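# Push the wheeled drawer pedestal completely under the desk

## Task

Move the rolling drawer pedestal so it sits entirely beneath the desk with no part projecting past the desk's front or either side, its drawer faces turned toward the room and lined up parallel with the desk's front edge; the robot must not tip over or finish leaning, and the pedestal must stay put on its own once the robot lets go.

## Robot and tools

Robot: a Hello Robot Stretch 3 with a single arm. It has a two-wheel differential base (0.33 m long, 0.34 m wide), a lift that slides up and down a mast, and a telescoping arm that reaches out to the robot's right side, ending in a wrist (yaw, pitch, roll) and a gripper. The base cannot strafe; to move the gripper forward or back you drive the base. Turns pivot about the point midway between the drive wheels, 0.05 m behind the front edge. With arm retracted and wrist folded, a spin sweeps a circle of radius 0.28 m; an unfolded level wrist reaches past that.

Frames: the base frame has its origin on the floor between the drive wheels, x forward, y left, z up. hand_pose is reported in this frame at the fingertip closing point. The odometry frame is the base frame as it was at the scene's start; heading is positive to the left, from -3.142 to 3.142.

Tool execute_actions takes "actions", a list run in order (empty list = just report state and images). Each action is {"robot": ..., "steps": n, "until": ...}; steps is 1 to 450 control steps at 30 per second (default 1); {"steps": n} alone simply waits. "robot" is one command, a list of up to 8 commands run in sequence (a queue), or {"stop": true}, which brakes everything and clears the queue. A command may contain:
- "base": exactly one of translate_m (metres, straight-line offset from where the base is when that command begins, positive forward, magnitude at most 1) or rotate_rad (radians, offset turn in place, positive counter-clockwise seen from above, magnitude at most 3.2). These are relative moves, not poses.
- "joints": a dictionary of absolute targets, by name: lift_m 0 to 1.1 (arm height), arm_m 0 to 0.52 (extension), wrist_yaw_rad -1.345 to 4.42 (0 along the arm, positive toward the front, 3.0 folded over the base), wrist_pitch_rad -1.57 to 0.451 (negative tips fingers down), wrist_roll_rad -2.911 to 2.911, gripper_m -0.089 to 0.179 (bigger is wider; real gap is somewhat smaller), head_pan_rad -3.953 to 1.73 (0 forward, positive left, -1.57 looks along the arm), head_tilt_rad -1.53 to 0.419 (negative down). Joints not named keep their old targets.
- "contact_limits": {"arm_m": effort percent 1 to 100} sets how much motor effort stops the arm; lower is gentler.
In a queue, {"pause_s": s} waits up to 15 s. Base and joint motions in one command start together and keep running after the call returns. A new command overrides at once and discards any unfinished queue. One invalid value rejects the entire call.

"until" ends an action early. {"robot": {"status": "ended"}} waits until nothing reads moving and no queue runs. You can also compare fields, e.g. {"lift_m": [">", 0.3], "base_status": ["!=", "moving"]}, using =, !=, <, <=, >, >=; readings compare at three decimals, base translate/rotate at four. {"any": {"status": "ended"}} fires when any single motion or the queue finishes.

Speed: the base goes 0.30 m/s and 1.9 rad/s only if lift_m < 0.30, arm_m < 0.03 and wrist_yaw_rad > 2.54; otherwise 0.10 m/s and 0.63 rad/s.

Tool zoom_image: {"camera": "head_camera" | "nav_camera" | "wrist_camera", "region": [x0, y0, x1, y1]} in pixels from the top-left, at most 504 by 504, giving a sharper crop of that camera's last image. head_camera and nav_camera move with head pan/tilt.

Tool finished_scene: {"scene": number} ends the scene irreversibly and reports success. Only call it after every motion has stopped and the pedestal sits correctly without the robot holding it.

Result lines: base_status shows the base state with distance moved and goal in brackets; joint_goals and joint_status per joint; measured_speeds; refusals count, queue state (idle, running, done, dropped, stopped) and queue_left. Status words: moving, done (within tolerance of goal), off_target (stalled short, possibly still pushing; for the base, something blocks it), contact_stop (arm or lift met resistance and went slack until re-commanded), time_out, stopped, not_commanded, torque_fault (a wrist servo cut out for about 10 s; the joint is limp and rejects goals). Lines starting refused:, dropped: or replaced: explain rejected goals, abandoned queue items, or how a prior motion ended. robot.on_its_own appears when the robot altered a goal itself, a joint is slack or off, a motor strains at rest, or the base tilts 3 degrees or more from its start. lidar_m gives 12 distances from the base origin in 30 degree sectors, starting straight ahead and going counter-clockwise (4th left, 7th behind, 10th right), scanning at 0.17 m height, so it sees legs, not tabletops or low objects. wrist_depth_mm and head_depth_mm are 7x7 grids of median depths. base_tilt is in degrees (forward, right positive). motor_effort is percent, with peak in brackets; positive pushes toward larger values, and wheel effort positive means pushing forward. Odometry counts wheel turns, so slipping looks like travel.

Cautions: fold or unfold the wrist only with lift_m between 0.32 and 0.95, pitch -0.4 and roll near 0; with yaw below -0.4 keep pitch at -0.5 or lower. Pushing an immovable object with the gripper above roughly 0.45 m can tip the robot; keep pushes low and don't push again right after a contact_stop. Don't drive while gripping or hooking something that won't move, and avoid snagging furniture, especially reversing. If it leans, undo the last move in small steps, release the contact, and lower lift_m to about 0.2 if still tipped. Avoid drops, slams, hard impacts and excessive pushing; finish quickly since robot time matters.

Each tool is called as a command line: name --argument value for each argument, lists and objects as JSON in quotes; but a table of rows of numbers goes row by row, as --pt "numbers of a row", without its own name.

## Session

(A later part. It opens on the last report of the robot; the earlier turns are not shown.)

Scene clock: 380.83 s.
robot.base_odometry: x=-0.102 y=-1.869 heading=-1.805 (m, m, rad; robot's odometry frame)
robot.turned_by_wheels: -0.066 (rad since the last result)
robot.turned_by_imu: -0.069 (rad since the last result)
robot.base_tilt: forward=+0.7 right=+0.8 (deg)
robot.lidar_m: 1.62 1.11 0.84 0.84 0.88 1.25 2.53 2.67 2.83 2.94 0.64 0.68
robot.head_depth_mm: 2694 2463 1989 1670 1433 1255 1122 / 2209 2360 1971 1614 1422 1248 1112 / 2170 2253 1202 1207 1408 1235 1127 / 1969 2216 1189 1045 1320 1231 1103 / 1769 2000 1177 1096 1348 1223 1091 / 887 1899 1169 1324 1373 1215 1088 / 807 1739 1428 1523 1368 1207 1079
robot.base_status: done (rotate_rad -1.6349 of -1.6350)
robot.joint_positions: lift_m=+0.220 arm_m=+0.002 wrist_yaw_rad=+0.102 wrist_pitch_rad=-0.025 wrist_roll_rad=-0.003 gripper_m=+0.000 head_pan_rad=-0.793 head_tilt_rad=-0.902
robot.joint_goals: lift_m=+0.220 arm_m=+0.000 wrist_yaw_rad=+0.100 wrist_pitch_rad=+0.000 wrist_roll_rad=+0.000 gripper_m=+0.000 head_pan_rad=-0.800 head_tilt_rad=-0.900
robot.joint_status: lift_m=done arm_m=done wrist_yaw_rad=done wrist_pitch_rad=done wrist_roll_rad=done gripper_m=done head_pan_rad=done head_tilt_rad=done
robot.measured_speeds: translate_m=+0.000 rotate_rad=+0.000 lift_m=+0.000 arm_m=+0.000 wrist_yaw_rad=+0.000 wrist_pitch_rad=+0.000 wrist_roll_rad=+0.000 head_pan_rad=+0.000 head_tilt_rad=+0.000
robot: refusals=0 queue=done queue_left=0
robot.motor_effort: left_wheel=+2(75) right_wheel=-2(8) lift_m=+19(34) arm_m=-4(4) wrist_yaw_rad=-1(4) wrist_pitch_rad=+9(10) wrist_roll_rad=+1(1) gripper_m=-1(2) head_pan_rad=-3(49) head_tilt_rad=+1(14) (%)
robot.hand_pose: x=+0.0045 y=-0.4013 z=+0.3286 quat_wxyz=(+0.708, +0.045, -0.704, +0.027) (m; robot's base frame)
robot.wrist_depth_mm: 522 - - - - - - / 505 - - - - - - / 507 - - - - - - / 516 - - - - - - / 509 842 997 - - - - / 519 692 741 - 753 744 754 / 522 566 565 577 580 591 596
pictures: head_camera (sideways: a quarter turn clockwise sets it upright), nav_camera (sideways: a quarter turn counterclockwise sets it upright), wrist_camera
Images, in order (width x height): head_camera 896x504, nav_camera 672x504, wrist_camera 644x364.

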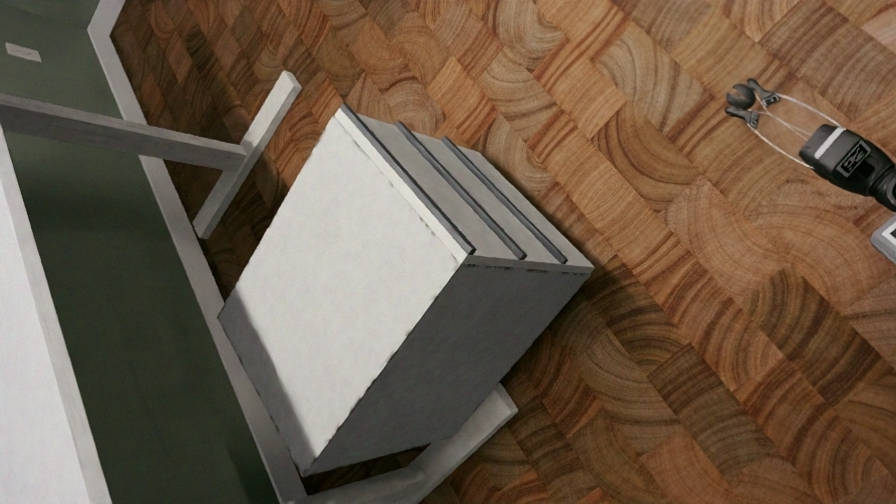

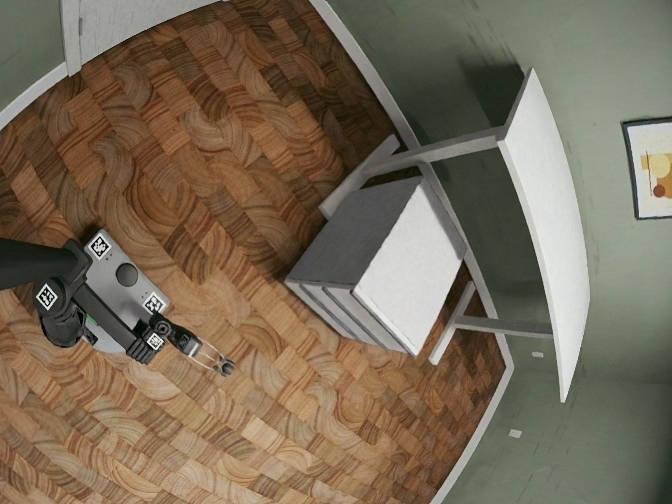

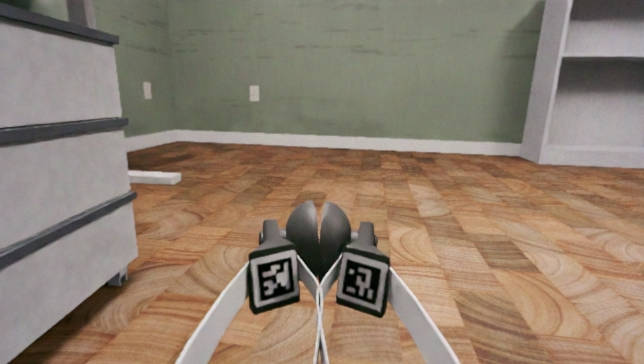

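execute_actions --actions '[{"robot":[{"base":{"translate_m":0.63},"joints":{"head_pan_rad":-1.3,"head_tilt_rad":-1.2}},{"joints":{"arm_m":0.07}}],"steps":450,"until":{"robot":{"status":"ended"}}}]'

Scene clock: 402.30 s.
robot.base_odometry: x=-0.248 y=-2.482 heading=-1.805 (m, m, rad; robot's odometry frame)
robot.turned_by_wheels: +0.000 (rad since the last result)
robot.turned_by_imu: -0.004 (rad since the last result)
robot.base_tilt: forward=+0.7 right=+0.8 (deg)
robot.lidar_m: 1.00 1.05 0.81 0.79 0.83 1.20 3.17 3.33 0.51 0.49 0.50 0.63
robot.head_depth_mm: 1852 1020 940 1351 1284 1187 1110 / 1827 1013 923 1027 1274 1186 1124 / 1812 1006 914 1088 1295 - - / 1726 996 916 1166 1256 - - / 453 946 921 1251 1249 1174 1067 / 449 414 980 1302 1244 1152 1081 / 444 418 1450 1299 1235 1146 1076
robot.base_status: done (translate_m +0.6300 of +0.6300)
robot.joint_positions: lift_m=+0.220 arm_m=+0.069 wrist_yaw_rad=+0.091 wrist_pitch_rad=-0.025 wrist_roll_rad=-0.003 gripper_m=+0.000 head_pan_rad=-1.293 head_tilt_rad=-1.186
robot.joint_goals: lift_m=+0.220 arm_m=+0.070 wrist_yaw_rad=+0.100 wrist_pitch_rad=+0.000 wrist_roll_rad=+0.000 gripper_m=+0.000 head_pan_rad=-1.300 head_tilt_rad=-1.200
robot.joint_status: lift_m=done arm_m=done wrist_yaw_rad=done wrist_pitch_rad=done wrist_roll_rad=done gripper_m=done head_pan_rad=done head_tilt_rad=done
robot.measured_speeds: translate_m=+0.000 rotate_rad=+0.000 lift_m=+0.000 arm_m=+0.000 wrist_yaw_rad=+0.000 wrist_pitch_rad=+0.000 wrist_roll_rad=+0.000 head_pan_rad=+0.000 head_tilt_rad=+0.000
robot: refusals=0 queue=done queue_left=0
robot.on_its_own: arm_m is at rest, and its effort (+16) is outside its rest range (-14 to +14)
robot.motor_effort: left_wheel=-1(10) right_wheel=+2(6) lift_m=+19(19) arm_m=+16(40) wrist_yaw_rad=+6(7) wrist_pitch_rad=+9(11) wrist_roll_rad=+1(1) gripper_m=-3(3) head_pan_rad=-3(37) head_tilt_rad=-6(21) (%)
robot.hand_pose: x=+0.0017 y=-0.4685 z=+0.3286 quat_wxyz=(+0.708, +0.041, -0.705, +0.023) (m; robot's base frame)
robot.wrist_depth_mm: 161 160 160 159 158 157 157 / 166 166 165 165 164 163 163 / 173 172 172 170 170 169 169 / 180 179 178 177 176 176 174 / 187 186 185 182 183 182 182 / 194 194 191 - 191 190 189 / 203 202 201 200 199 198 197
pictures: head_camera (sideways: a quarter turn clockwise sets it upright), nav_camera (sideways: a quarter turn counterclockwise sets it upright), wrist_camera
Images, in order (width x height): head_camera 896x504, nav_camera 672x504, wrist_camera 644x364.

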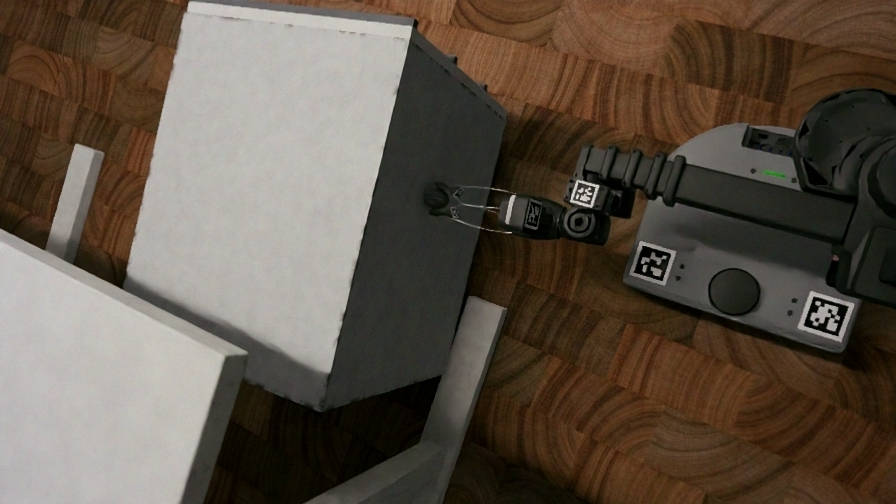

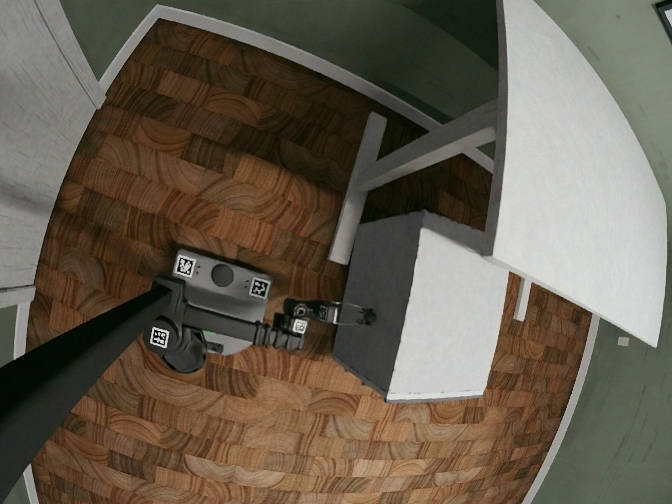

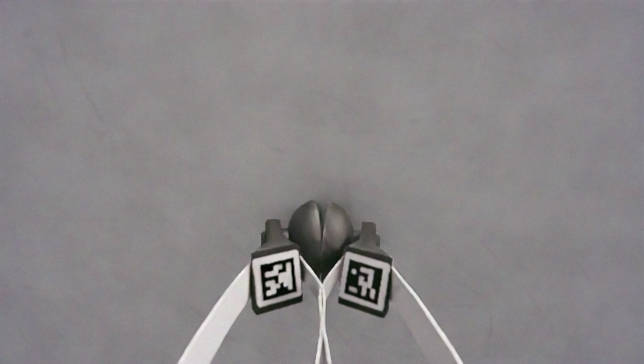

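execute_actions --actions '[{"robot":[{"joints":{"arm_m":0.17}}],"steps":450,"until":{"robot":{"status":"ended"}}}]'

Scene clock: 408.50 s.
robot.base_odometry: x=-0.248 y=-2.482 heading=-1.805 (m, m, rad; robot's odometry frame)
robot.turned_by_wheels: +0.000 (rad since the last result)
robot.turned_by_imu: -0.023 (rad since the last result)
robot.base_tilt: forward=+0.7 right=+0.8 (deg)
robot.lidar_m: 1.00 1.05 0.81 0.79 0.82 1.17 3.16 3.30 0.65 0.57 0.57 0.64
robot.head_depth_mm: 1849 1036 963 1380 1282 1190 1112 / 1827 1014 953 1328 1266 1179 1125 / 1825 1007 949 1264 1250 - - / 1749 994 943 1313 1254 - - / 459 959 941 1300 1249 1175 1067 / 449 412 1419 1310 1240 1154 1082 / 444 415 1444 1302 1234 1148 1075
robot.base_status: done (translate_m +0.6300 of +0.6300)
robot.joint_positions: lift_m=+0.220 arm_m=+0.168 wrist_yaw_rad=+0.089 wrist_pitch_rad=-0.025 wrist_roll_rad=-0.003 gripper_m=+0.000 head_pan_rad=-1.293 head_tilt_rad=-1.186
robot.joint_goals: lift_m=+0.220 arm_m=+0.170 wrist_yaw_rad=+0.100 wrist_pitch_rad=+0.000 wrist_roll_rad=+0.000 gripper_m=+0.000 head_pan_rad=-1.300 head_tilt_rad=-1.200
robot.joint_status: lift_m=done arm_m=done wrist_yaw_rad=done wrist_pitch_rad=done wrist_roll_rad=done gripper_m=done head_pan_rad=done head_tilt_rad=done
robot.measured_speeds: translate_m=+0.000 rotate_rad=+0.000 lift_m=+0.000 arm_m=+0.000 wrist_yaw_rad=+0.000 wrist_pitch_rad=+0.000 wrist_roll_rad=+0.000 head_pan_rad=+0.000 head_tilt_rad=+0.000
robot: refusals=0 queue=done queue_left=0
robot.on_its_own: arm_m is at rest, and its effort (+27) is outside its rest range (-14 to +14)
robot.motor_effort: left_wheel=-4(4) right_wheel=+6(6) lift_m=+19(19) arm_m=+27(44) wrist_yaw_rad=+8(8) wrist_pitch_rad=+10(10) wrist_roll_rad=+1(1) gripper_m=-4(5) head_pan_rad=-3(3) head_tilt_rad=-5(5) (%)
robot.hand_pose: x=+0.0013 y=-0.5678 z=+0.3286 quat_wxyz=(+0.708, +0.040, -0.705, +0.022) (m; robot's base frame)
robot.wrist_depth_mm: 142 147 152 158 165 171 179 / 147 151 157 162 170 178 187 / 151 156 162 170 177 187 195 / 157 162 169 176 184 193 204 / 163 168 175 183 192 202 212 / 169 174 180 - 202 211 222 / 174 180 190 198 209 222 235
pictures: head_camera (sideways: a quarter turn clockwise sets it upright), nav_camera (sideways: a quarter turn counterclockwise sets it upright), wrist_camera
Images, in order (width x height): head_camera 896x504, nav_camera 672x504, wrist_camera 644x364.

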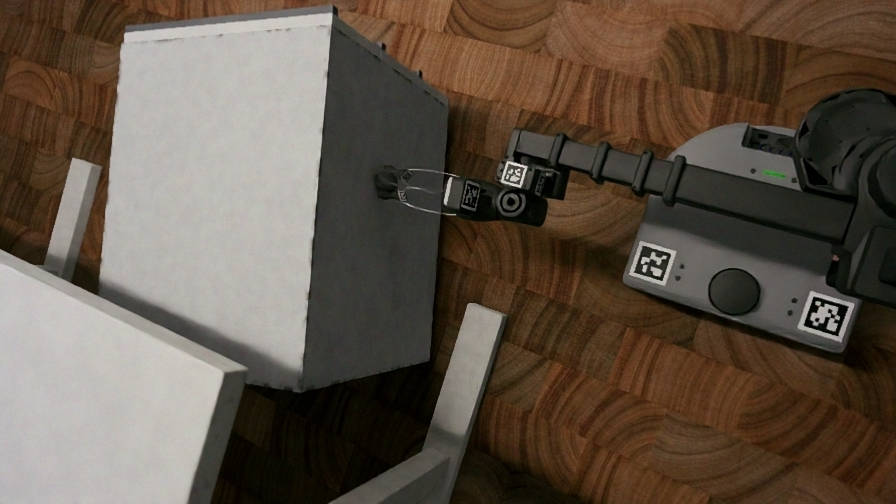

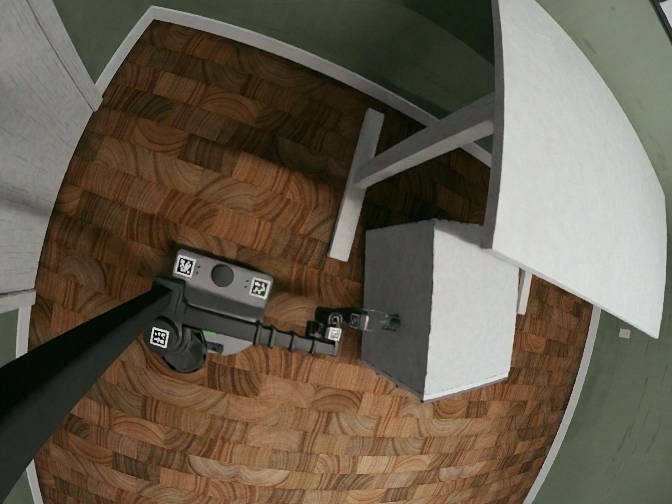

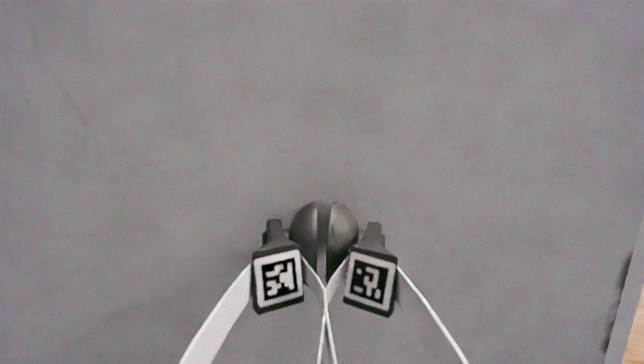

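execute_actions --actions '[{"robot":[{"joints":{"arm_m":0.06}},{"base":{"translate_m":0.22}},{"joints":{"arm_m":0.2}}],"steps":450,"until":{"robot":{"status":"ended"}}}]'

Scene clock: 429.57 s.
robot.base_odometry: x=-0.299 y=-2.696 heading=-1.804 (m, m, rad; robot's odometry frame)
robot.turned_by_wheels: +0.001 (rad since the last result)
robot.turned_by_imu: -0.007 (rad since the last result)
robot.base_tilt: forward=+0.7 right=+0.7 (deg)
robot.lidar_m: 0.78 0.82 0.80 0.78 0.82 1.16 3.38 3.53 0.65 0.61 0.49 0.80
robot.head_depth_mm: 469 427 942 1258 1281 1191 1112 / 464 418 404 1323 1272 1185 1126 / 460 415 963 1270 1259 - - / 455 411 1098 1335 1257 - - / 451 408 1461 1345 1248 1172 1070 / 447 411 853 1228 1239 1154 1080 / 443 413 1397 1305 1234 1147 1075
robot.base_status: done (translate_m +0.2200 of +0.2200)
robot.joint_positions: lift_m=+0.220 arm_m=+0.198 wrist_yaw_rad=+0.169 wrist_pitch_rad=-0.025 wrist_roll_rad=-0.003 gripper_m=+0.000 head_pan_rad=-1.296 head_tilt_rad=-1.188
robot.joint_goals: lift_m=+0.220 arm_m=+0.200 wrist_yaw_rad=+0.100 wrist_pitch_rad=+0.000 wrist_roll_rad=+0.000 gripper_m=+0.000 head_pan_rad=-1.300 head_tilt_rad=-1.200
robot.joint_status: lift_m=done arm_m=done wrist_yaw_rad=done wrist_pitch_rad=done wrist_roll_rad=done gripper_m=done head_pan_rad=done head_tilt_rad=done
robot.measured_speeds: translate_m=+0.000 rotate_rad=+0.000 lift_m=+0.000 arm_m=+0.000 wrist_yaw_rad=+0.000 wrist_pitch_rad=+0.000 wrist_roll_rad=+0.000 head_pan_rad=+0.000 head_tilt_rad=+0.000
robot: refusals=0 queue=done queue_left=0
robot.motor_effort: left_wheel=+14(28) right_wheel=-12(20) lift_m=+19(19) arm_m=+25(52) wrist_yaw_rad=-53(53) wrist_pitch_rad=+10(17) wrist_roll_rad=+1(1) gripper_m=-13(13) head_pan_rad=-2(3) head_tilt_rad=-4(5) (%)
robot.hand_pose: x=+0.0216 y=-0.5953 z=+0.3285 quat_wxyz=(+0.707, +0.069, -0.702, +0.051) (m; robot's base frame)
robot.wrist_depth_mm: 745 164 161 158 155 151 149 / 754 170 166 164 159 157 154 / 795 178 174 169 166 163 158 / 790 185 180 175 172 168 164 / 789 192 187 182 178 174 170 / 709 201 - 193 184 181 177 / 558 212 204 199 194 188 184
pictures: head_camera (sideways: a quarter turn clockwise sets it upright), nav_camera (sideways: a quarter turn counterclockwise sets it upright), wrist_camera
Images, in order (width x height): head_camera 896x504, nav_camera 672x504, wrist_camera 644x364.

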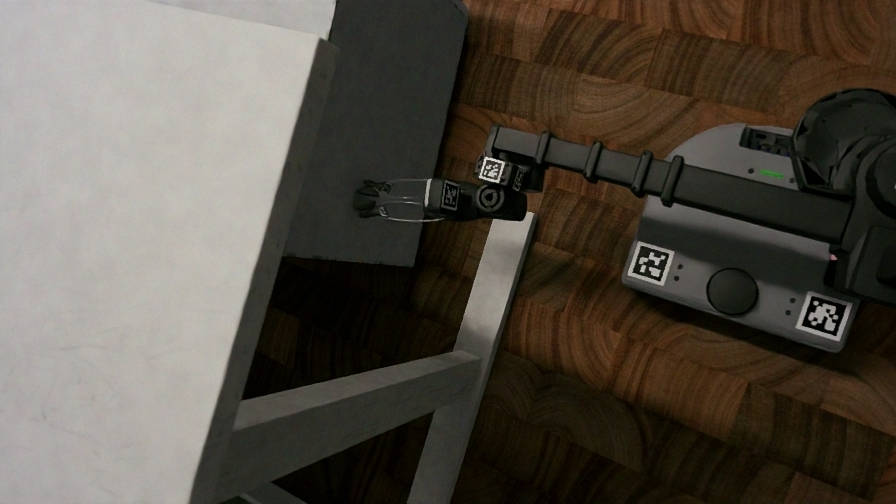

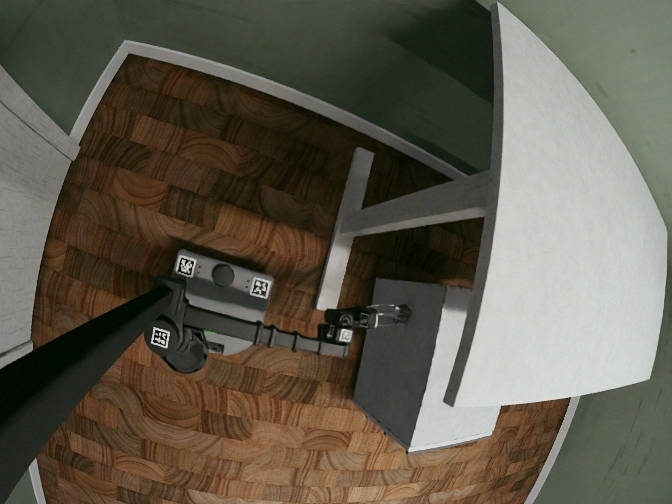

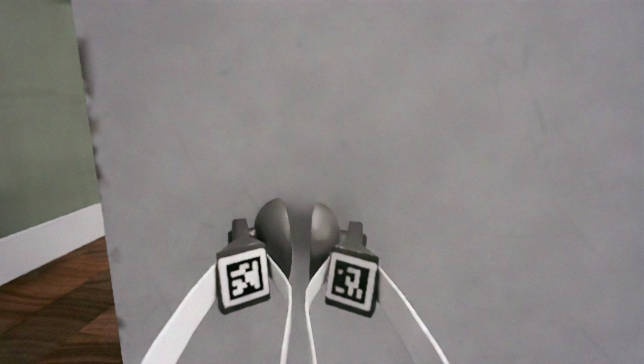

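execute_actions --actions '[{"robot":[{"joints":{"arm_m":0.17}},{"joints":{"wrist_yaw_rad":-0.03}},{"joints":{"arm_m":0.225}},{"joints":{"arm_m":0.19}}],"steps":450,"until":{"robot":{"status":"ended"}}}]'

Scene clock: 439.83 s.
robot.base_odometry: x=-0.299 y=-2.696 heading=-1.805 (m, m, rad; robot's odometry frame)
robot.turned_by_wheels: -0.001 (rad since the last result)
robot.turned_by_imu: -0.001 (rad since the last result)
robot.base_tilt: forward=+0.7 right=+0.8 (deg)
robot.lidar_m: 0.78 0.82 0.81 0.78 0.82 1.16 3.37 3.55 0.66 0.62 0.49 0.81
robot.head_depth_mm: 469 428 941 1263 1280 1194 1112 / 465 418 404 1323 1269 1187 1125 / 460 415 982 1280 1259 - - / 456 412 1113 1340 1262 - - / 452 408 1471 1351 1248 1169 1069 / 448 411 854 1231 1238 1156 1081 / 444 414 1398 1305 1230 1148 1074
robot.base_status: done (translate_m +0.2200 of +0.2200)
robot.joint_positions: lift_m=+0.220 arm_m=+0.205 wrist_yaw_rad=-0.019 wrist_pitch_rad=-0.029 wrist_roll_rad=-0.003 gripper_m=+0.000 head_pan_rad=-1.296 head_tilt_rad=-1.188
robot.joint_goals: lift_m=+0.220 arm_m=+0.206 wrist_yaw_rad=-0.030 wrist_pitch_rad=+0.000 wrist_roll_rad=+0.000 gripper_m=+0.000 head_pan_rad=-1.300 head_tilt_rad=-1.200
robot.joint_status: lift_m=done arm_m=contact_stop wrist_yaw_rad=done wrist_pitch_rad=done wrist_roll_rad=done gripper_m=done head_pan_rad=done head_tilt_rad=done
robot.measured_speeds: translate_m=+0.000 rotate_rad=+0.001 lift_m=+0.000 arm_m=-0.020 wrist_yaw_rad=+0.100 wrist_pitch_rad=+0.048 wrist_roll_rad=+0.000 head_pan_rad=+0.000 head_tilt_rad=+0.000
robot: refusals=0 queue=dropped queue_left=0
robot.on_its_own: arm_m is slack since a contact_stop, until your next command for it (your +0.225 is given up)
robot.motor_effort: left_wheel=+0(15) right_wheel=-1(12) lift_m=+19(19) arm_m=+16(52) wrist_yaw_rad=-11(51) wrist_pitch_rad=+10(13) wrist_roll_rad=+1(1) gripper_m=-5(12) head_pan_rad=-2(1) head_tilt_rad=-4(5) (%)
robot.hand_pose: x=-0.0264 y=-0.6058 z=+0.3274 quat_wxyz=(+0.708, +0.004, -0.706, -0.017) (m; robot's base frame)
robot.wrist_depth_mm: 148 150 154 157 162 165 170 / 152 155 159 163 167 171 176 / 158 161 165 169 173 179 183 / 164 167 171 176 181 186 190 / 171 173 178 182 188 193 199 / 176 181 184 191 198 203 209 / 183 187 194 199 205 213 218
pictures: head_camera (sideways: a quarter turn clockwise sets it upright), nav_camera (sideways: a quarter turn counterclockwise sets it upright), wrist_camera
dropped: robot: command 2 of its queue: arm_m: contact_stop
Images, in order (width x height): head_camera 896x504, nav_camera 672x504, wrist_camera 644x364.

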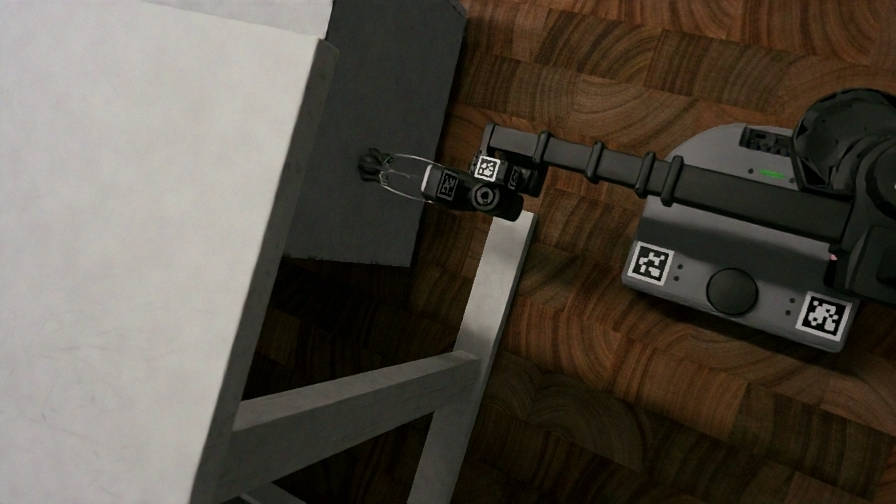

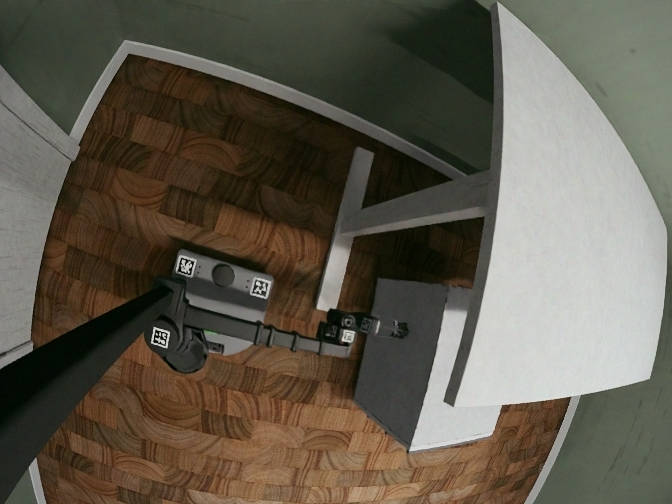

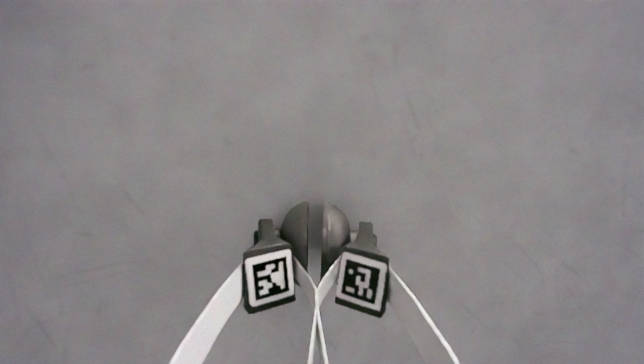

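execute_actions --actions '[{"robot":[{"joints":{"arm_m":0.0}},{"base":{"translate_m":-0.8},"joints":{"lift_m":0.36,"wrist_pitch_rad":-0.4,"wrist_yaw_rad":0}},{"joints":{"wrist_yaw_rad":3.2}},{"joints":{"lift_m":0.28,"head_pan_rad":0,"head_tilt_rad":-0.9}},{"base":{"rotate_rad":-1.571}},{"base":{"translate_m":0.86}},{"base":{"rotate_rad":1.571}},{"joints":{"lift_m":0.31,"arm_m":0.11}}],"steps":450,"until":{"robot":{"status":"ended"}}},{"steps":450,"until":{"robot":{"status":"ended"}}}]'

Scene clock: 484.27 s.
robot.base_odometry: x=-0.950 y=-1.718 heading=-1.805 (m, m, rad; robot's odometry frame)
robot.turned_by_wheels: +0.000 (rad since the last result)
robot.turned_by_imu: -0.003 (rad since the last result)
robot.base_tilt: forward=+0.7 right=+0.9 (deg)
robot.lidar_m: 0.41 0.42 1.71 1.65 1.74 2.42 2.61 2.64 2.12 2.11 2.18 0.43
robot.head_depth_mm: 857 1576 1829 1663 1432 1257 1119 / 840 1585 1842 1655 1420 1247 1114 / 824 1594 1801 1029 886 1186 1105 / 810 1589 1751 999 875 1164 1099 / 795 1592 1747 989 872 1135 1096 / 783 1592 1754 983 861 1120 1087 / 771 1568 1694 1530 1344 1211 1078
robot.base_status: done (rotate_rad +1.5709 of +1.5710)
robot.joint_positions: lift_m=+0.310 arm_m=+0.110 wrist_yaw_rad=+3.199 wrist_pitch_rad=-0.415 wrist_roll_rad=-0.003 gripper_m=+0.000 head_pan_rad=-0.007 head_tilt_rad=-0.901
robot.joint_goals: lift_m=+0.310 arm_m=+0.110 wrist_yaw_rad=+3.200 wrist_pitch_rad=-0.400 wrist_roll_rad=+0.000 gripper_m=+0.000 head_pan_rad=+0.000 head_tilt_rad=-0.900
robot.joint_status: lift_m=done arm_m=done wrist_yaw_rad=done wrist_pitch_rad=done wrist_roll_rad=done gripper_m=done head_pan_rad=done head_tilt_rad=done
robot.measured_speeds: translate_m=+0.000 rotate_rad=+0.000 lift_m=+0.000 arm_m=+0.000 wrist_yaw_rad=+0.000 wrist_pitch_rad=+0.000 wrist_roll_rad=+0.000 head_pan_rad=+0.000 head_tilt_rad=+0.000
robot: refusals=0 queue=done queue_left=0
robot.motor_effort: left_wheel=-3(15) right_wheel=+1(8) lift_m=+33(34) arm_m=+6(6) wrist_yaw_rad=+0(6) wrist_pitch_rad=+6(8) wrist_roll_rad=+1(1) gripper_m=-2(5) head_pan_rad=+4(54) head_tilt_rad=+0(17) (%)
robot.hand_pose: x=-0.0342 y=-0.0302 z=+0.3230 quat_wxyz=(+0.126, +0.686, +0.166, +0.697) (m; robot's base frame)
robot.wrist_depth_mm: - - - - - - - / - - - - - - - / 903 897 917 952 937 956 970 / 719 737 733 736 754 771 758 / 599 625 - - 621 627 639 / 512 - - - 534 534 523 / 453 - - - - 463 474
pictures: head_camera (sideways: a quarter turn clockwise sets it upright), nav_camera (sideways: a quarter turn counterclockwise sets it upright), wrist_camera
Images, in order (width x height): head_camera 896x504, nav_camera 672x504, wrist_camera 644x364.

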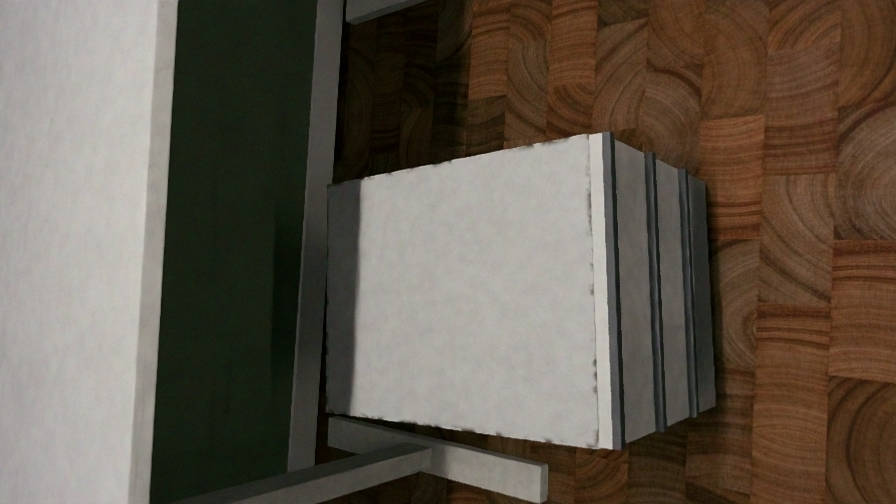

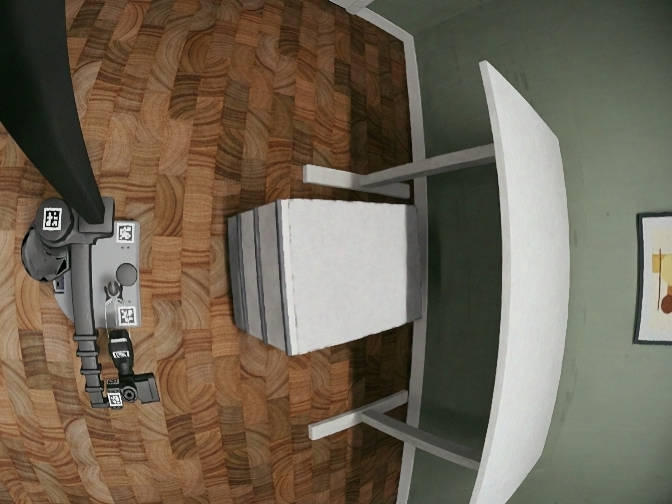

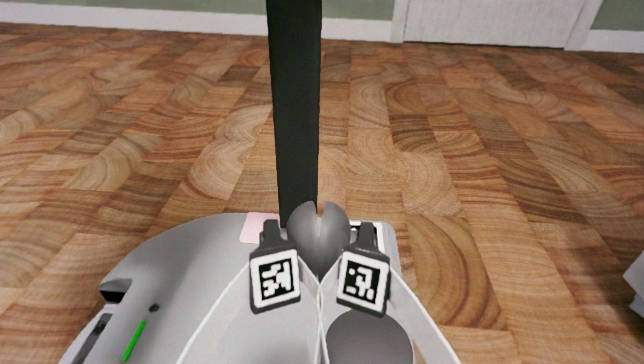

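execute_actions --actions '[{"robot":[{"base":{"translate_m":0.35}},{"base":{"translate_m":0.2},"joints":{"head_tilt_rad":-1.15}}],"steps":450,"until":{"robot":{"status":"ended"}}}]'

Scene clock: 508.47 s.
robot.base_odometry: x=-1.078 y=-2.253 heading=-1.805 (m, m, rad; robot's odometry frame)
robot.turned_by_wheels: +0.000 (rad since the last result)
robot.turned_by_imu: +0.029 (rad since the last result)
robot.base_tilt: forward=+0.8 right=+0.8 (deg)
robot.lidar_m: - - 0.15 0.20 1.74 2.48 3.13 2.46 2.18 0.20 0.15 -
robot.head_depth_mm: 505 446 399 382 1302 1203 1115 / 499 442 395 838 1262 1160 1085 / 495 438 392 824 784 730 1081 / 490 434 390 818 779 723 - / 485 430 386 813 773 716 - / 480 427 383 816 771 715 - / 475 423 380 1229 1197 722 1086
robot.base_status: off_target (translate_m +0.1998 of +0.2000)
robot.joint_positions: lift_m=+0.310 arm_m=+0.110 wrist_yaw_rad=+3.200 wrist_pitch_rad=-0.418 wrist_roll_rad=-0.003 gripper_m=+0.000 head_pan_rad=-0.004 head_tilt_rad=-1.141
robot.joint_goals: lift_m=+0.310 arm_m=+0.110 wrist_yaw_rad=+3.200 wrist_pitch_rad=-0.400 wrist_roll_rad=+0.000 gripper_m=+0.000 head_pan_rad=+0.000 head_tilt_rad=-1.150
robot.joint_status: lift_m=done arm_m=done wrist_yaw_rad=done wrist_pitch_rad=done wrist_roll_rad=done gripper_m=done head_pan_rad=done head_tilt_rad=done
robot.measured_speeds: translate_m=+0.000 rotate_rad=+0.000 lift_m=+0.000 arm_m=+0.000 wrist_yaw_rad=+0.000 wrist_pitch_rad=+0.000 wrist_roll_rad=+0.000 head_pan_rad=+0.000 head_tilt_rad=+0.000
robot: refusals=0 queue=done queue_left=0
robot.on_its_own: left_wheel is at rest, and its effort (+25) is outside its rest range (-18 to +18); right_wheel is at rest, and its effort (+23) is outside its rest range (-18 to +18)
robot.motor_effort: left_wheel=+25(100) right_wheel=+23(32) lift_m=+26(33) arm_m=+4(6) wrist_yaw_rad=+0(0) wrist_pitch_rad=+7(8) wrist_roll_rad=+1(1) gripper_m=-2(3) head_pan_rad=+2(4) head_tilt_rad=-4(21) (%)
robot.hand_pose: x=-0.0343 y=-0.0307 z=+0.3226 quat_wxyz=(+0.127, +0.686, +0.167, +0.697) (m; robot's base frame)
robot.wrist_depth_mm: - - - - - 173 111 / - - - - 334 170 110 / 904 891 907 929 367 167 108 / 699 723 719 731 351 163 107 / 592 619 - - 295 146 106 / 512 - - - 253 137 105 / 447 - - - - 156 101
pictures: head_camera (sideways: a quarter turn clockwise sets it upright), nav_camera (sideways: a quarter turn counterclockwise sets it upright), wrist_camera
Images, in order (width x height): head_camera 896x504, nav_camera 672x504, wrist_camera 644x364.

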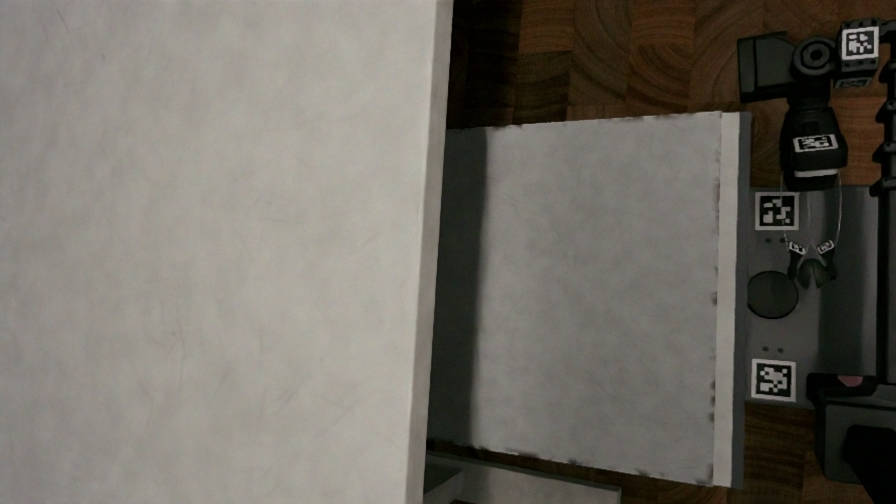

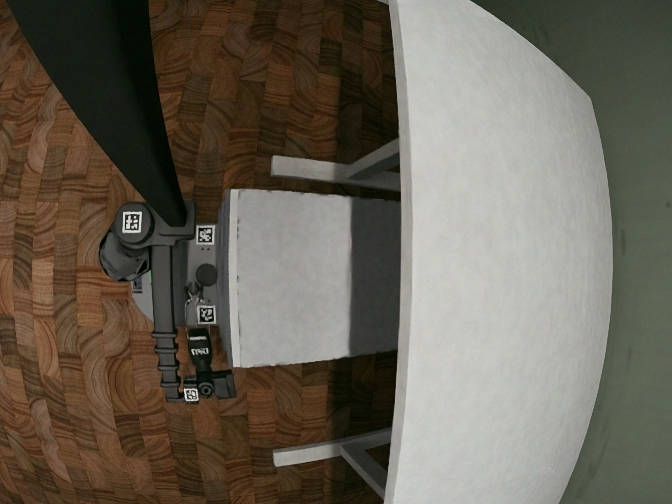

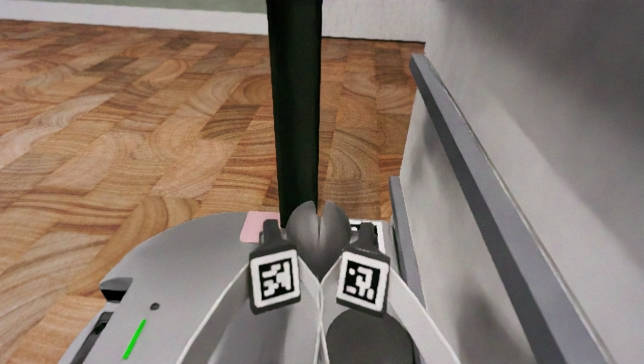

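execute_actions --actions '[{"robot":[{"base":{"translate_m":-0.03}},{"base":{"rotate_rad":-0.12}},{"base":{"translate_m":0.03}},{"base":{"translate_m":0.07}}],"steps":450,"until":{"robot":{"status":"ended"}}}]'

Scene clock: 530.60 s.
robot.base_odometry: x=-1.105 y=-2.317 heading=-1.925 (m, m, rad; robot's odometry frame)
robot.turned_by_wheels: -0.120 (rad since the last result)
robot.turned_by_imu: -0.032 (rad since the last result)
robot.base_tilt: forward=+0.7 right=+0.8 (deg)
robot.lidar_m: - - 0.15 0.20 1.73 2.40 3.19 2.89 2.19 0.20 0.15 -
robot.head_depth_mm: 504 446 399 365 1297 1199 1112 / 500 441 396 363 1272 1175 1085 / 494 438 393 360 784 729 1085 / 490 433 389 358 779 723 - / 484 430 386 355 772 718 - / 480 427 383 352 769 717 - / 475 422 380 350 783 715 1092
robot.base_status: off_target (translate_m +0.0698 of +0.0700)
robot.joint_positions: lift_m=+0.310 arm_m=+0.110 wrist_yaw_rad=+3.200 wrist_pitch_rad=-0.418 wrist_roll_rad=-0.003 gripper_m=+0.000 head_pan_rad=-0.003 head_tilt_rad=-1.141
robot.joint_goals: lift_m=+0.310 arm_m=+0.110 wrist_yaw_rad=+3.200 wrist_pitch_rad=-0.400 wrist_roll_rad=+0.000 gripper_m=+0.000 head_pan_rad=+0.000 head_tilt_rad=-1.150
robot.joint_status: lift_m=done arm_m=done wrist_yaw_rad=done wrist_pitch_rad=done wrist_roll_rad=done gripper_m=done head_pan_rad=done head_tilt_rad=done
robot.measured_speeds: translate_m=+0.000 rotate_rad=+0.000 lift_m=+0.000 arm_m=+0.000 wrist_yaw_rad=+0.000 wrist_pitch_rad=+0.000 wrist_roll_rad=+0.000 head_pan_rad=+0.000 head_tilt_rad=+0.000
robot: refusals=0 queue=done queue_left=0
robot.on_its_own: left_wheel is at rest, and its effort (+26) is outside its rest range (-18 to +18); right_wheel is at rest, and its effort (+21) is outside its rest range (-18 to +18)
robot.motor_effort: left_wheel=+26(100) right_wheel=+21(38) lift_m=+26(27) arm_m=+4(4) wrist_yaw_rad=+0(1) wrist_pitch_rad=+7(8) wrist_roll_rad=+1(1) gripper_m=-2(3) head_pan_rad=+2(3) head_tilt_rad=-3(3) (%)
robot.hand_pose: x=-0.0343 y=-0.0307 z=+0.3226 quat_wxyz=(+0.127, +0.686, +0.167, +0.697) (m; robot's base frame)
robot.wrist_depth_mm: - - - - - 174 112 / - - - - 334 170 110 / 887 901 919 927 367 167 108 / 714 727 733 747 348 164 107 / 593 622 - - 295 146 106 / 515 - - - 254 137 105 / 447 - - - - 156 101
pictures: head_camera (sideways: a quarter turn clockwise sets it upright), nav_camera (sideways: a quarter turn counterclockwise sets it upright), wrist_camera
Images, in order (width x height): head_camera 896x504, nav_camera 672x504, wrist_camera 644x364.

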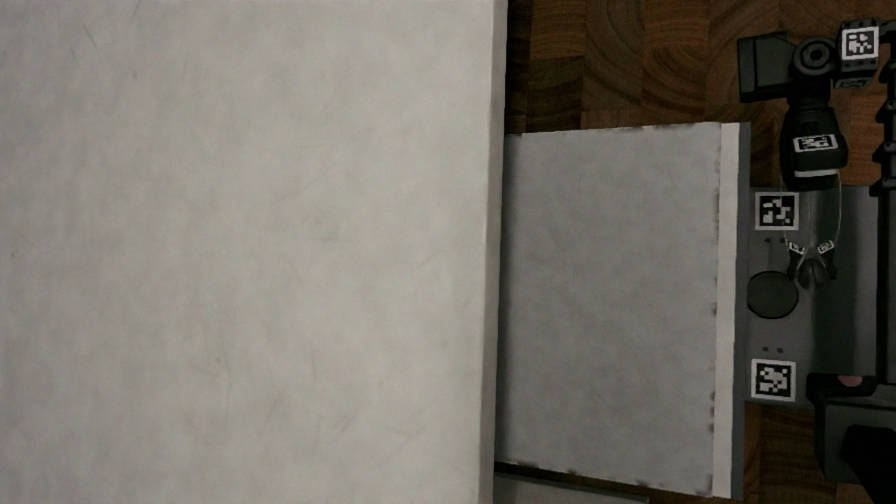

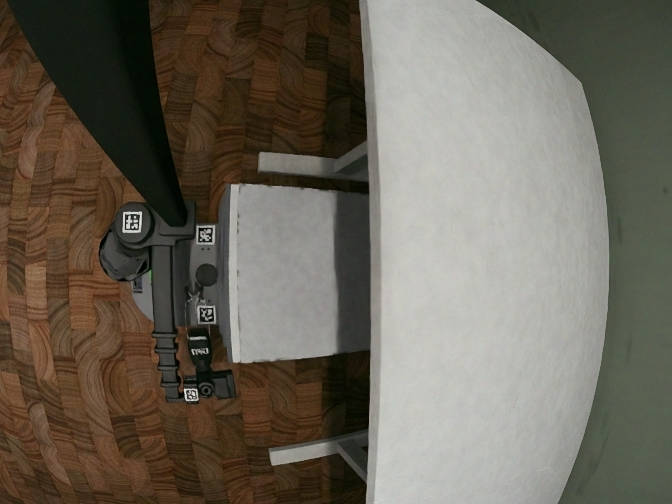

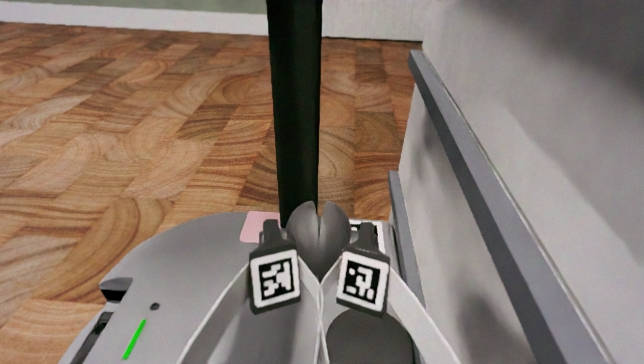

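execute_actions --actions '[{"robot":[{"base":{"translate_m":0.15},"joints":{"head_tilt_rad":-1.35}}],"steps":450,"until":{"robot":{"status":"ended"}}}]'

Scene clock: 541.57 s.
robot.base_odometry: x=-1.157 y=-2.457 heading=-1.925 (m, m, rad; robot's odometry frame)
robot.turned_by_wheels: +0.000 (rad since the last result)
robot.turned_by_imu: -0.045 (rad since the last result)
robot.base_tilt: forward=+0.6 right=+0.8 (deg)
robot.lidar_m: - - 0.15 0.20 1.68 2.30 3.32 3.03 2.21 2.12 0.15 -
robot.head_depth_mm: 386 365 345 329 317 1195 1146 / 383 362 344 327 314 1188 1137 / 380 360 341 325 313 - 1137 / 377 357 339 322 310 - 1124 / 375 355 337 321 308 - - / 372 353 335 319 308 - - / 369 350 333 317 306 1177 1102
robot.base_status: off_target (translate_m +0.1498 of +0.1500)
robot.joint_positions: lift_m=+0.310 arm_m=+0.110 wrist_yaw_rad=+3.200 wrist_pitch_rad=-0.418 wrist_roll_rad=-0.003 gripper_m=+0.000 head_pan_rad=-0.003 head_tilt_rad=-1.339
robot.joint_goals: lift_m=+0.310 arm_m=+0.110 wrist_yaw_rad=+3.200 wrist_pitch_rad=-0.400 wrist_roll_rad=+0.000 gripper_m=+0.000 head_pan_rad=+0.000 head_tilt_rad=-1.350
robot.joint_status: lift_m=done arm_m=done wrist_yaw_rad=done wrist_pitch_rad=done wrist_roll_rad=done gripper_m=done head_pan_rad=done head_tilt_rad=done
robot.measured_speeds: translate_m=+0.000 rotate_rad=+0.000 lift_m=+0.000 arm_m=+0.000 wrist_yaw_rad=+0.000 wrist_pitch_rad=+0.000 wrist_roll_rad=+0.000 head_pan_rad=+0.000 head_tilt_rad=+0.000
robot: refusals=0 queue=done queue_left=0
robot.on_its_own: left_wheel is at rest, and its effort (+26) is outside its rest range (-18 to +18); right_wheel is at rest, and its effort (+24) is outside its rest range (-18 to +18)
robot.motor_effort: left_wheel=+26(74) right_wheel=+24(38) lift_m=+26(28) arm_m=+4(4) wrist_yaw_rad=-1(1) wrist_pitch_rad=+7(8) wrist_roll_rad=+1(1) gripper_m=-2(2) head_pan_rad=+3(2) head_tilt_rad=-4(18) (%)
robot.hand_pose: x=-0.0343 y=-0.0307 z=+0.3226 quat_wxyz=(+0.127, +0.686, +0.167, +0.697) (m; robot's base frame)
robot.wrist_depth_mm: - - - - - 174 111 / - - - - 337 170 110 / 897 906 916 923 365 167 109 / 719 714 731 731 354 164 107 / 606 616 - - 294 146 106 / 517 - - - 255 136 105 / 452 - - - - 156 101
pictures: head_camera (sideways: a quarter turn clockwise sets it upright), nav_camera (sideways: a quarter turn counterclockwise sets it upright), wrist_camera
Images, in order (width x height): head_camera 896x504, nav_camera 672x504, wrist_camera 644x364.

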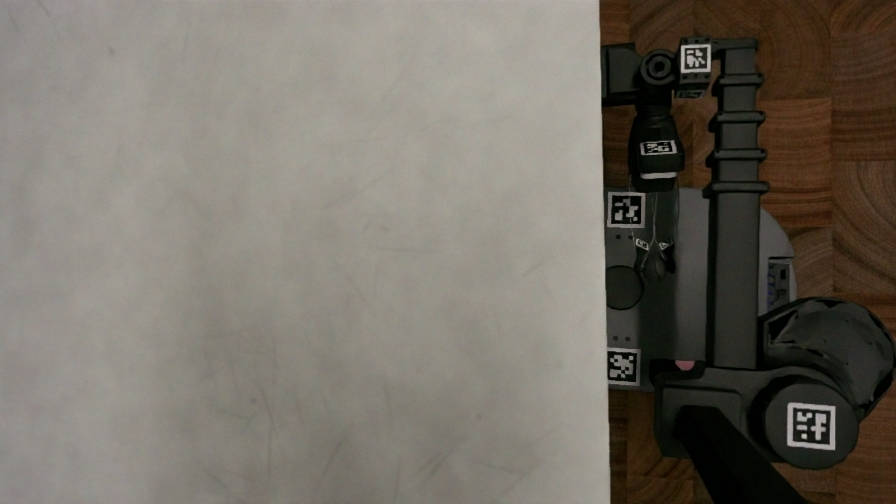

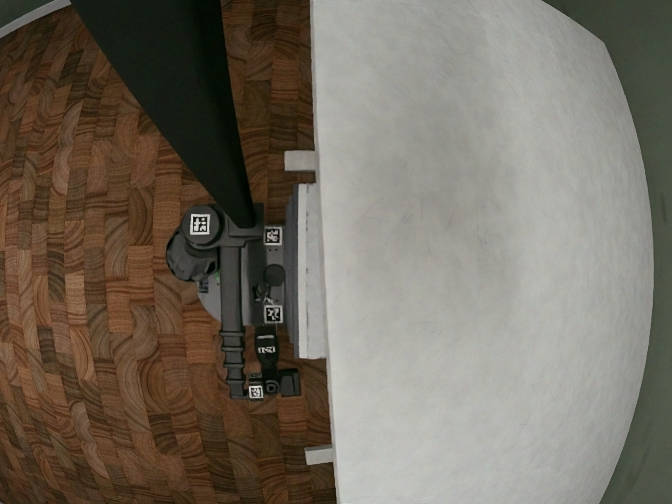

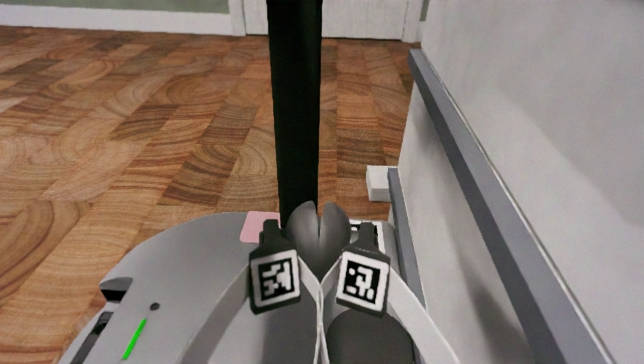

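execute_actions --actions '[{"robot":[{"base":{"translate_m":-0.04}},{"base":{"rotate_rad":0.16}},{"base":{"translate_m":0.04}},{"base":{"translate_m":0.05}}],"steps":450,"until":{"robot":{"status":"ended"}}}]'

Scene clock: 553.40 s.
robot.base_odometry: x=-1.161 y=-2.508 heading=-1.765 (m, m, rad; robot's odometry frame)
robot.turned_by_wheels: +0.161 (rad since the last result)
robot.turned_by_imu: -0.001 (rad since the last result)
robot.base_tilt: forward=+0.7 right=+0.8 (deg)
robot.lidar_m: - - 0.15 0.20 1.69 2.29 3.33 3.04 2.22 0.20 0.15 -
robot.head_depth_mm: 385 364 346 328 313 1196 1144 / 382 362 343 327 311 1190 1136 / 380 359 341 324 309 - 1132 / 377 357 339 323 308 - 1129 / 374 354 337 321 306 - - / 372 352 334 319 304 - - / 369 350 333 317 303 1171 1103
robot.base_status: off_target (translate_m +0.0498 of +0.0500)
robot.joint_positions: lift_m=+0.310 arm_m=+0.110 wrist_yaw_rad=+3.200 wrist_pitch_rad=-0.418 wrist_roll_rad=-0.003 gripper_m=+0.000 head_pan_rad=-0.003 head_tilt_rad=-1.340
robot.joint_goals: lift_m=+0.310 arm_m=+0.110 wrist_yaw_rad=+3.200 wrist_pitch_rad=-0.400 wrist_roll_rad=+0.000 gripper_m=+0.000 head_pan_rad=+0.000 head_tilt_rad=-1.350
robot.joint_status: lift_m=done arm_m=done wrist_yaw_rad=done wrist_pitch_rad=done wrist_roll_rad=done gripper_m=done head_pan_rad=done head_tilt_rad=done
robot.measured_speeds: translate_m=+0.000 rotate_rad=+0.000 lift_m=+0.000 arm_m=+0.000 wrist_yaw_rad=+0.000 wrist_pitch_rad=+0.000 wrist_roll_rad=+0.000 head_pan_rad=+0.000 head_tilt_rad=+0.000
robot: refusals=0 queue=done queue_left=0
robot.on_its_own: left_wheel is at rest, and its effort (+38) is outside its rest range (-18 to +18)
robot.motor_effort: left_wheel=+38(75) right_wheel=+14(39) lift_m=+26(27) arm_m=+4(4) wrist_yaw_rad=+0(2) wrist_pitch_rad=+7(7) wrist_roll_rad=+1(1) gripper_m=-3(2) head_pan_rad=+2(2) head_tilt_rad=-3(4) (%)
robot.hand_pose: x=-0.0343 y=-0.0307 z=+0.3226 quat_wxyz=(+0.127, +0.686, +0.167, +0.697) (m; robot's base frame)
robot.wrist_depth_mm: - - - - - 174 111 / - - - - 335 171 110 / 908 878 910 938 367 167 108 / 700 717 722 724 350 163 107 / 601 615 - - 293 146 106 / 512 - - - 253 136 105 / 457 - - - - 156 101
pictures: head_camera (sideways: a quarter turn clockwise sets it upright), nav_camera (sideways: a quarter turn counterclockwise sets it upright), wrist_camera
Images, in order (width x height): head_camera 896x504, nav_camera 672x504, wrist_camera 644x364.

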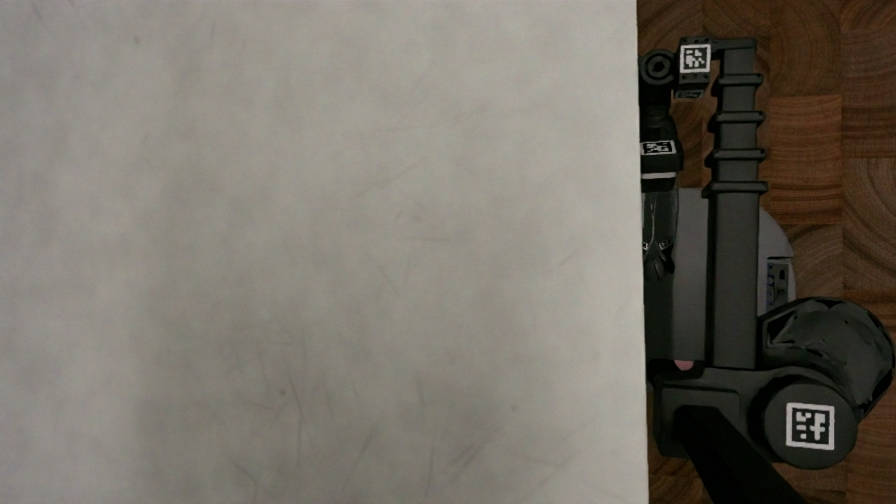

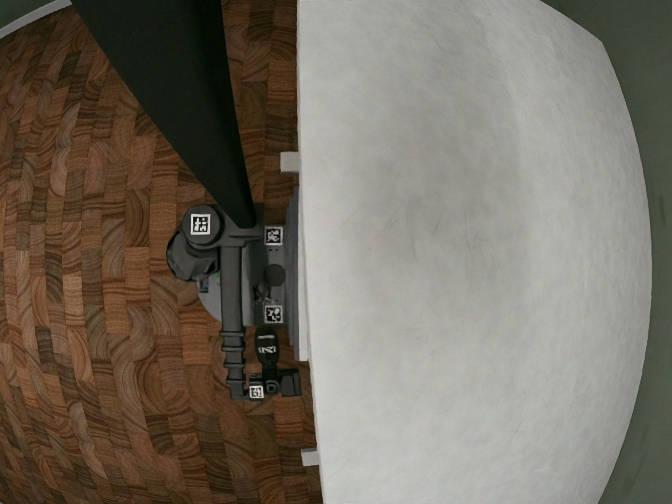

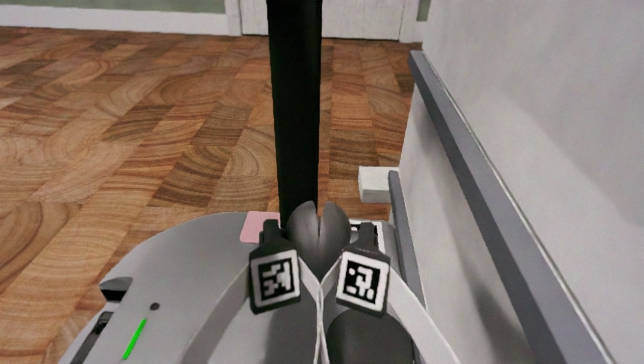

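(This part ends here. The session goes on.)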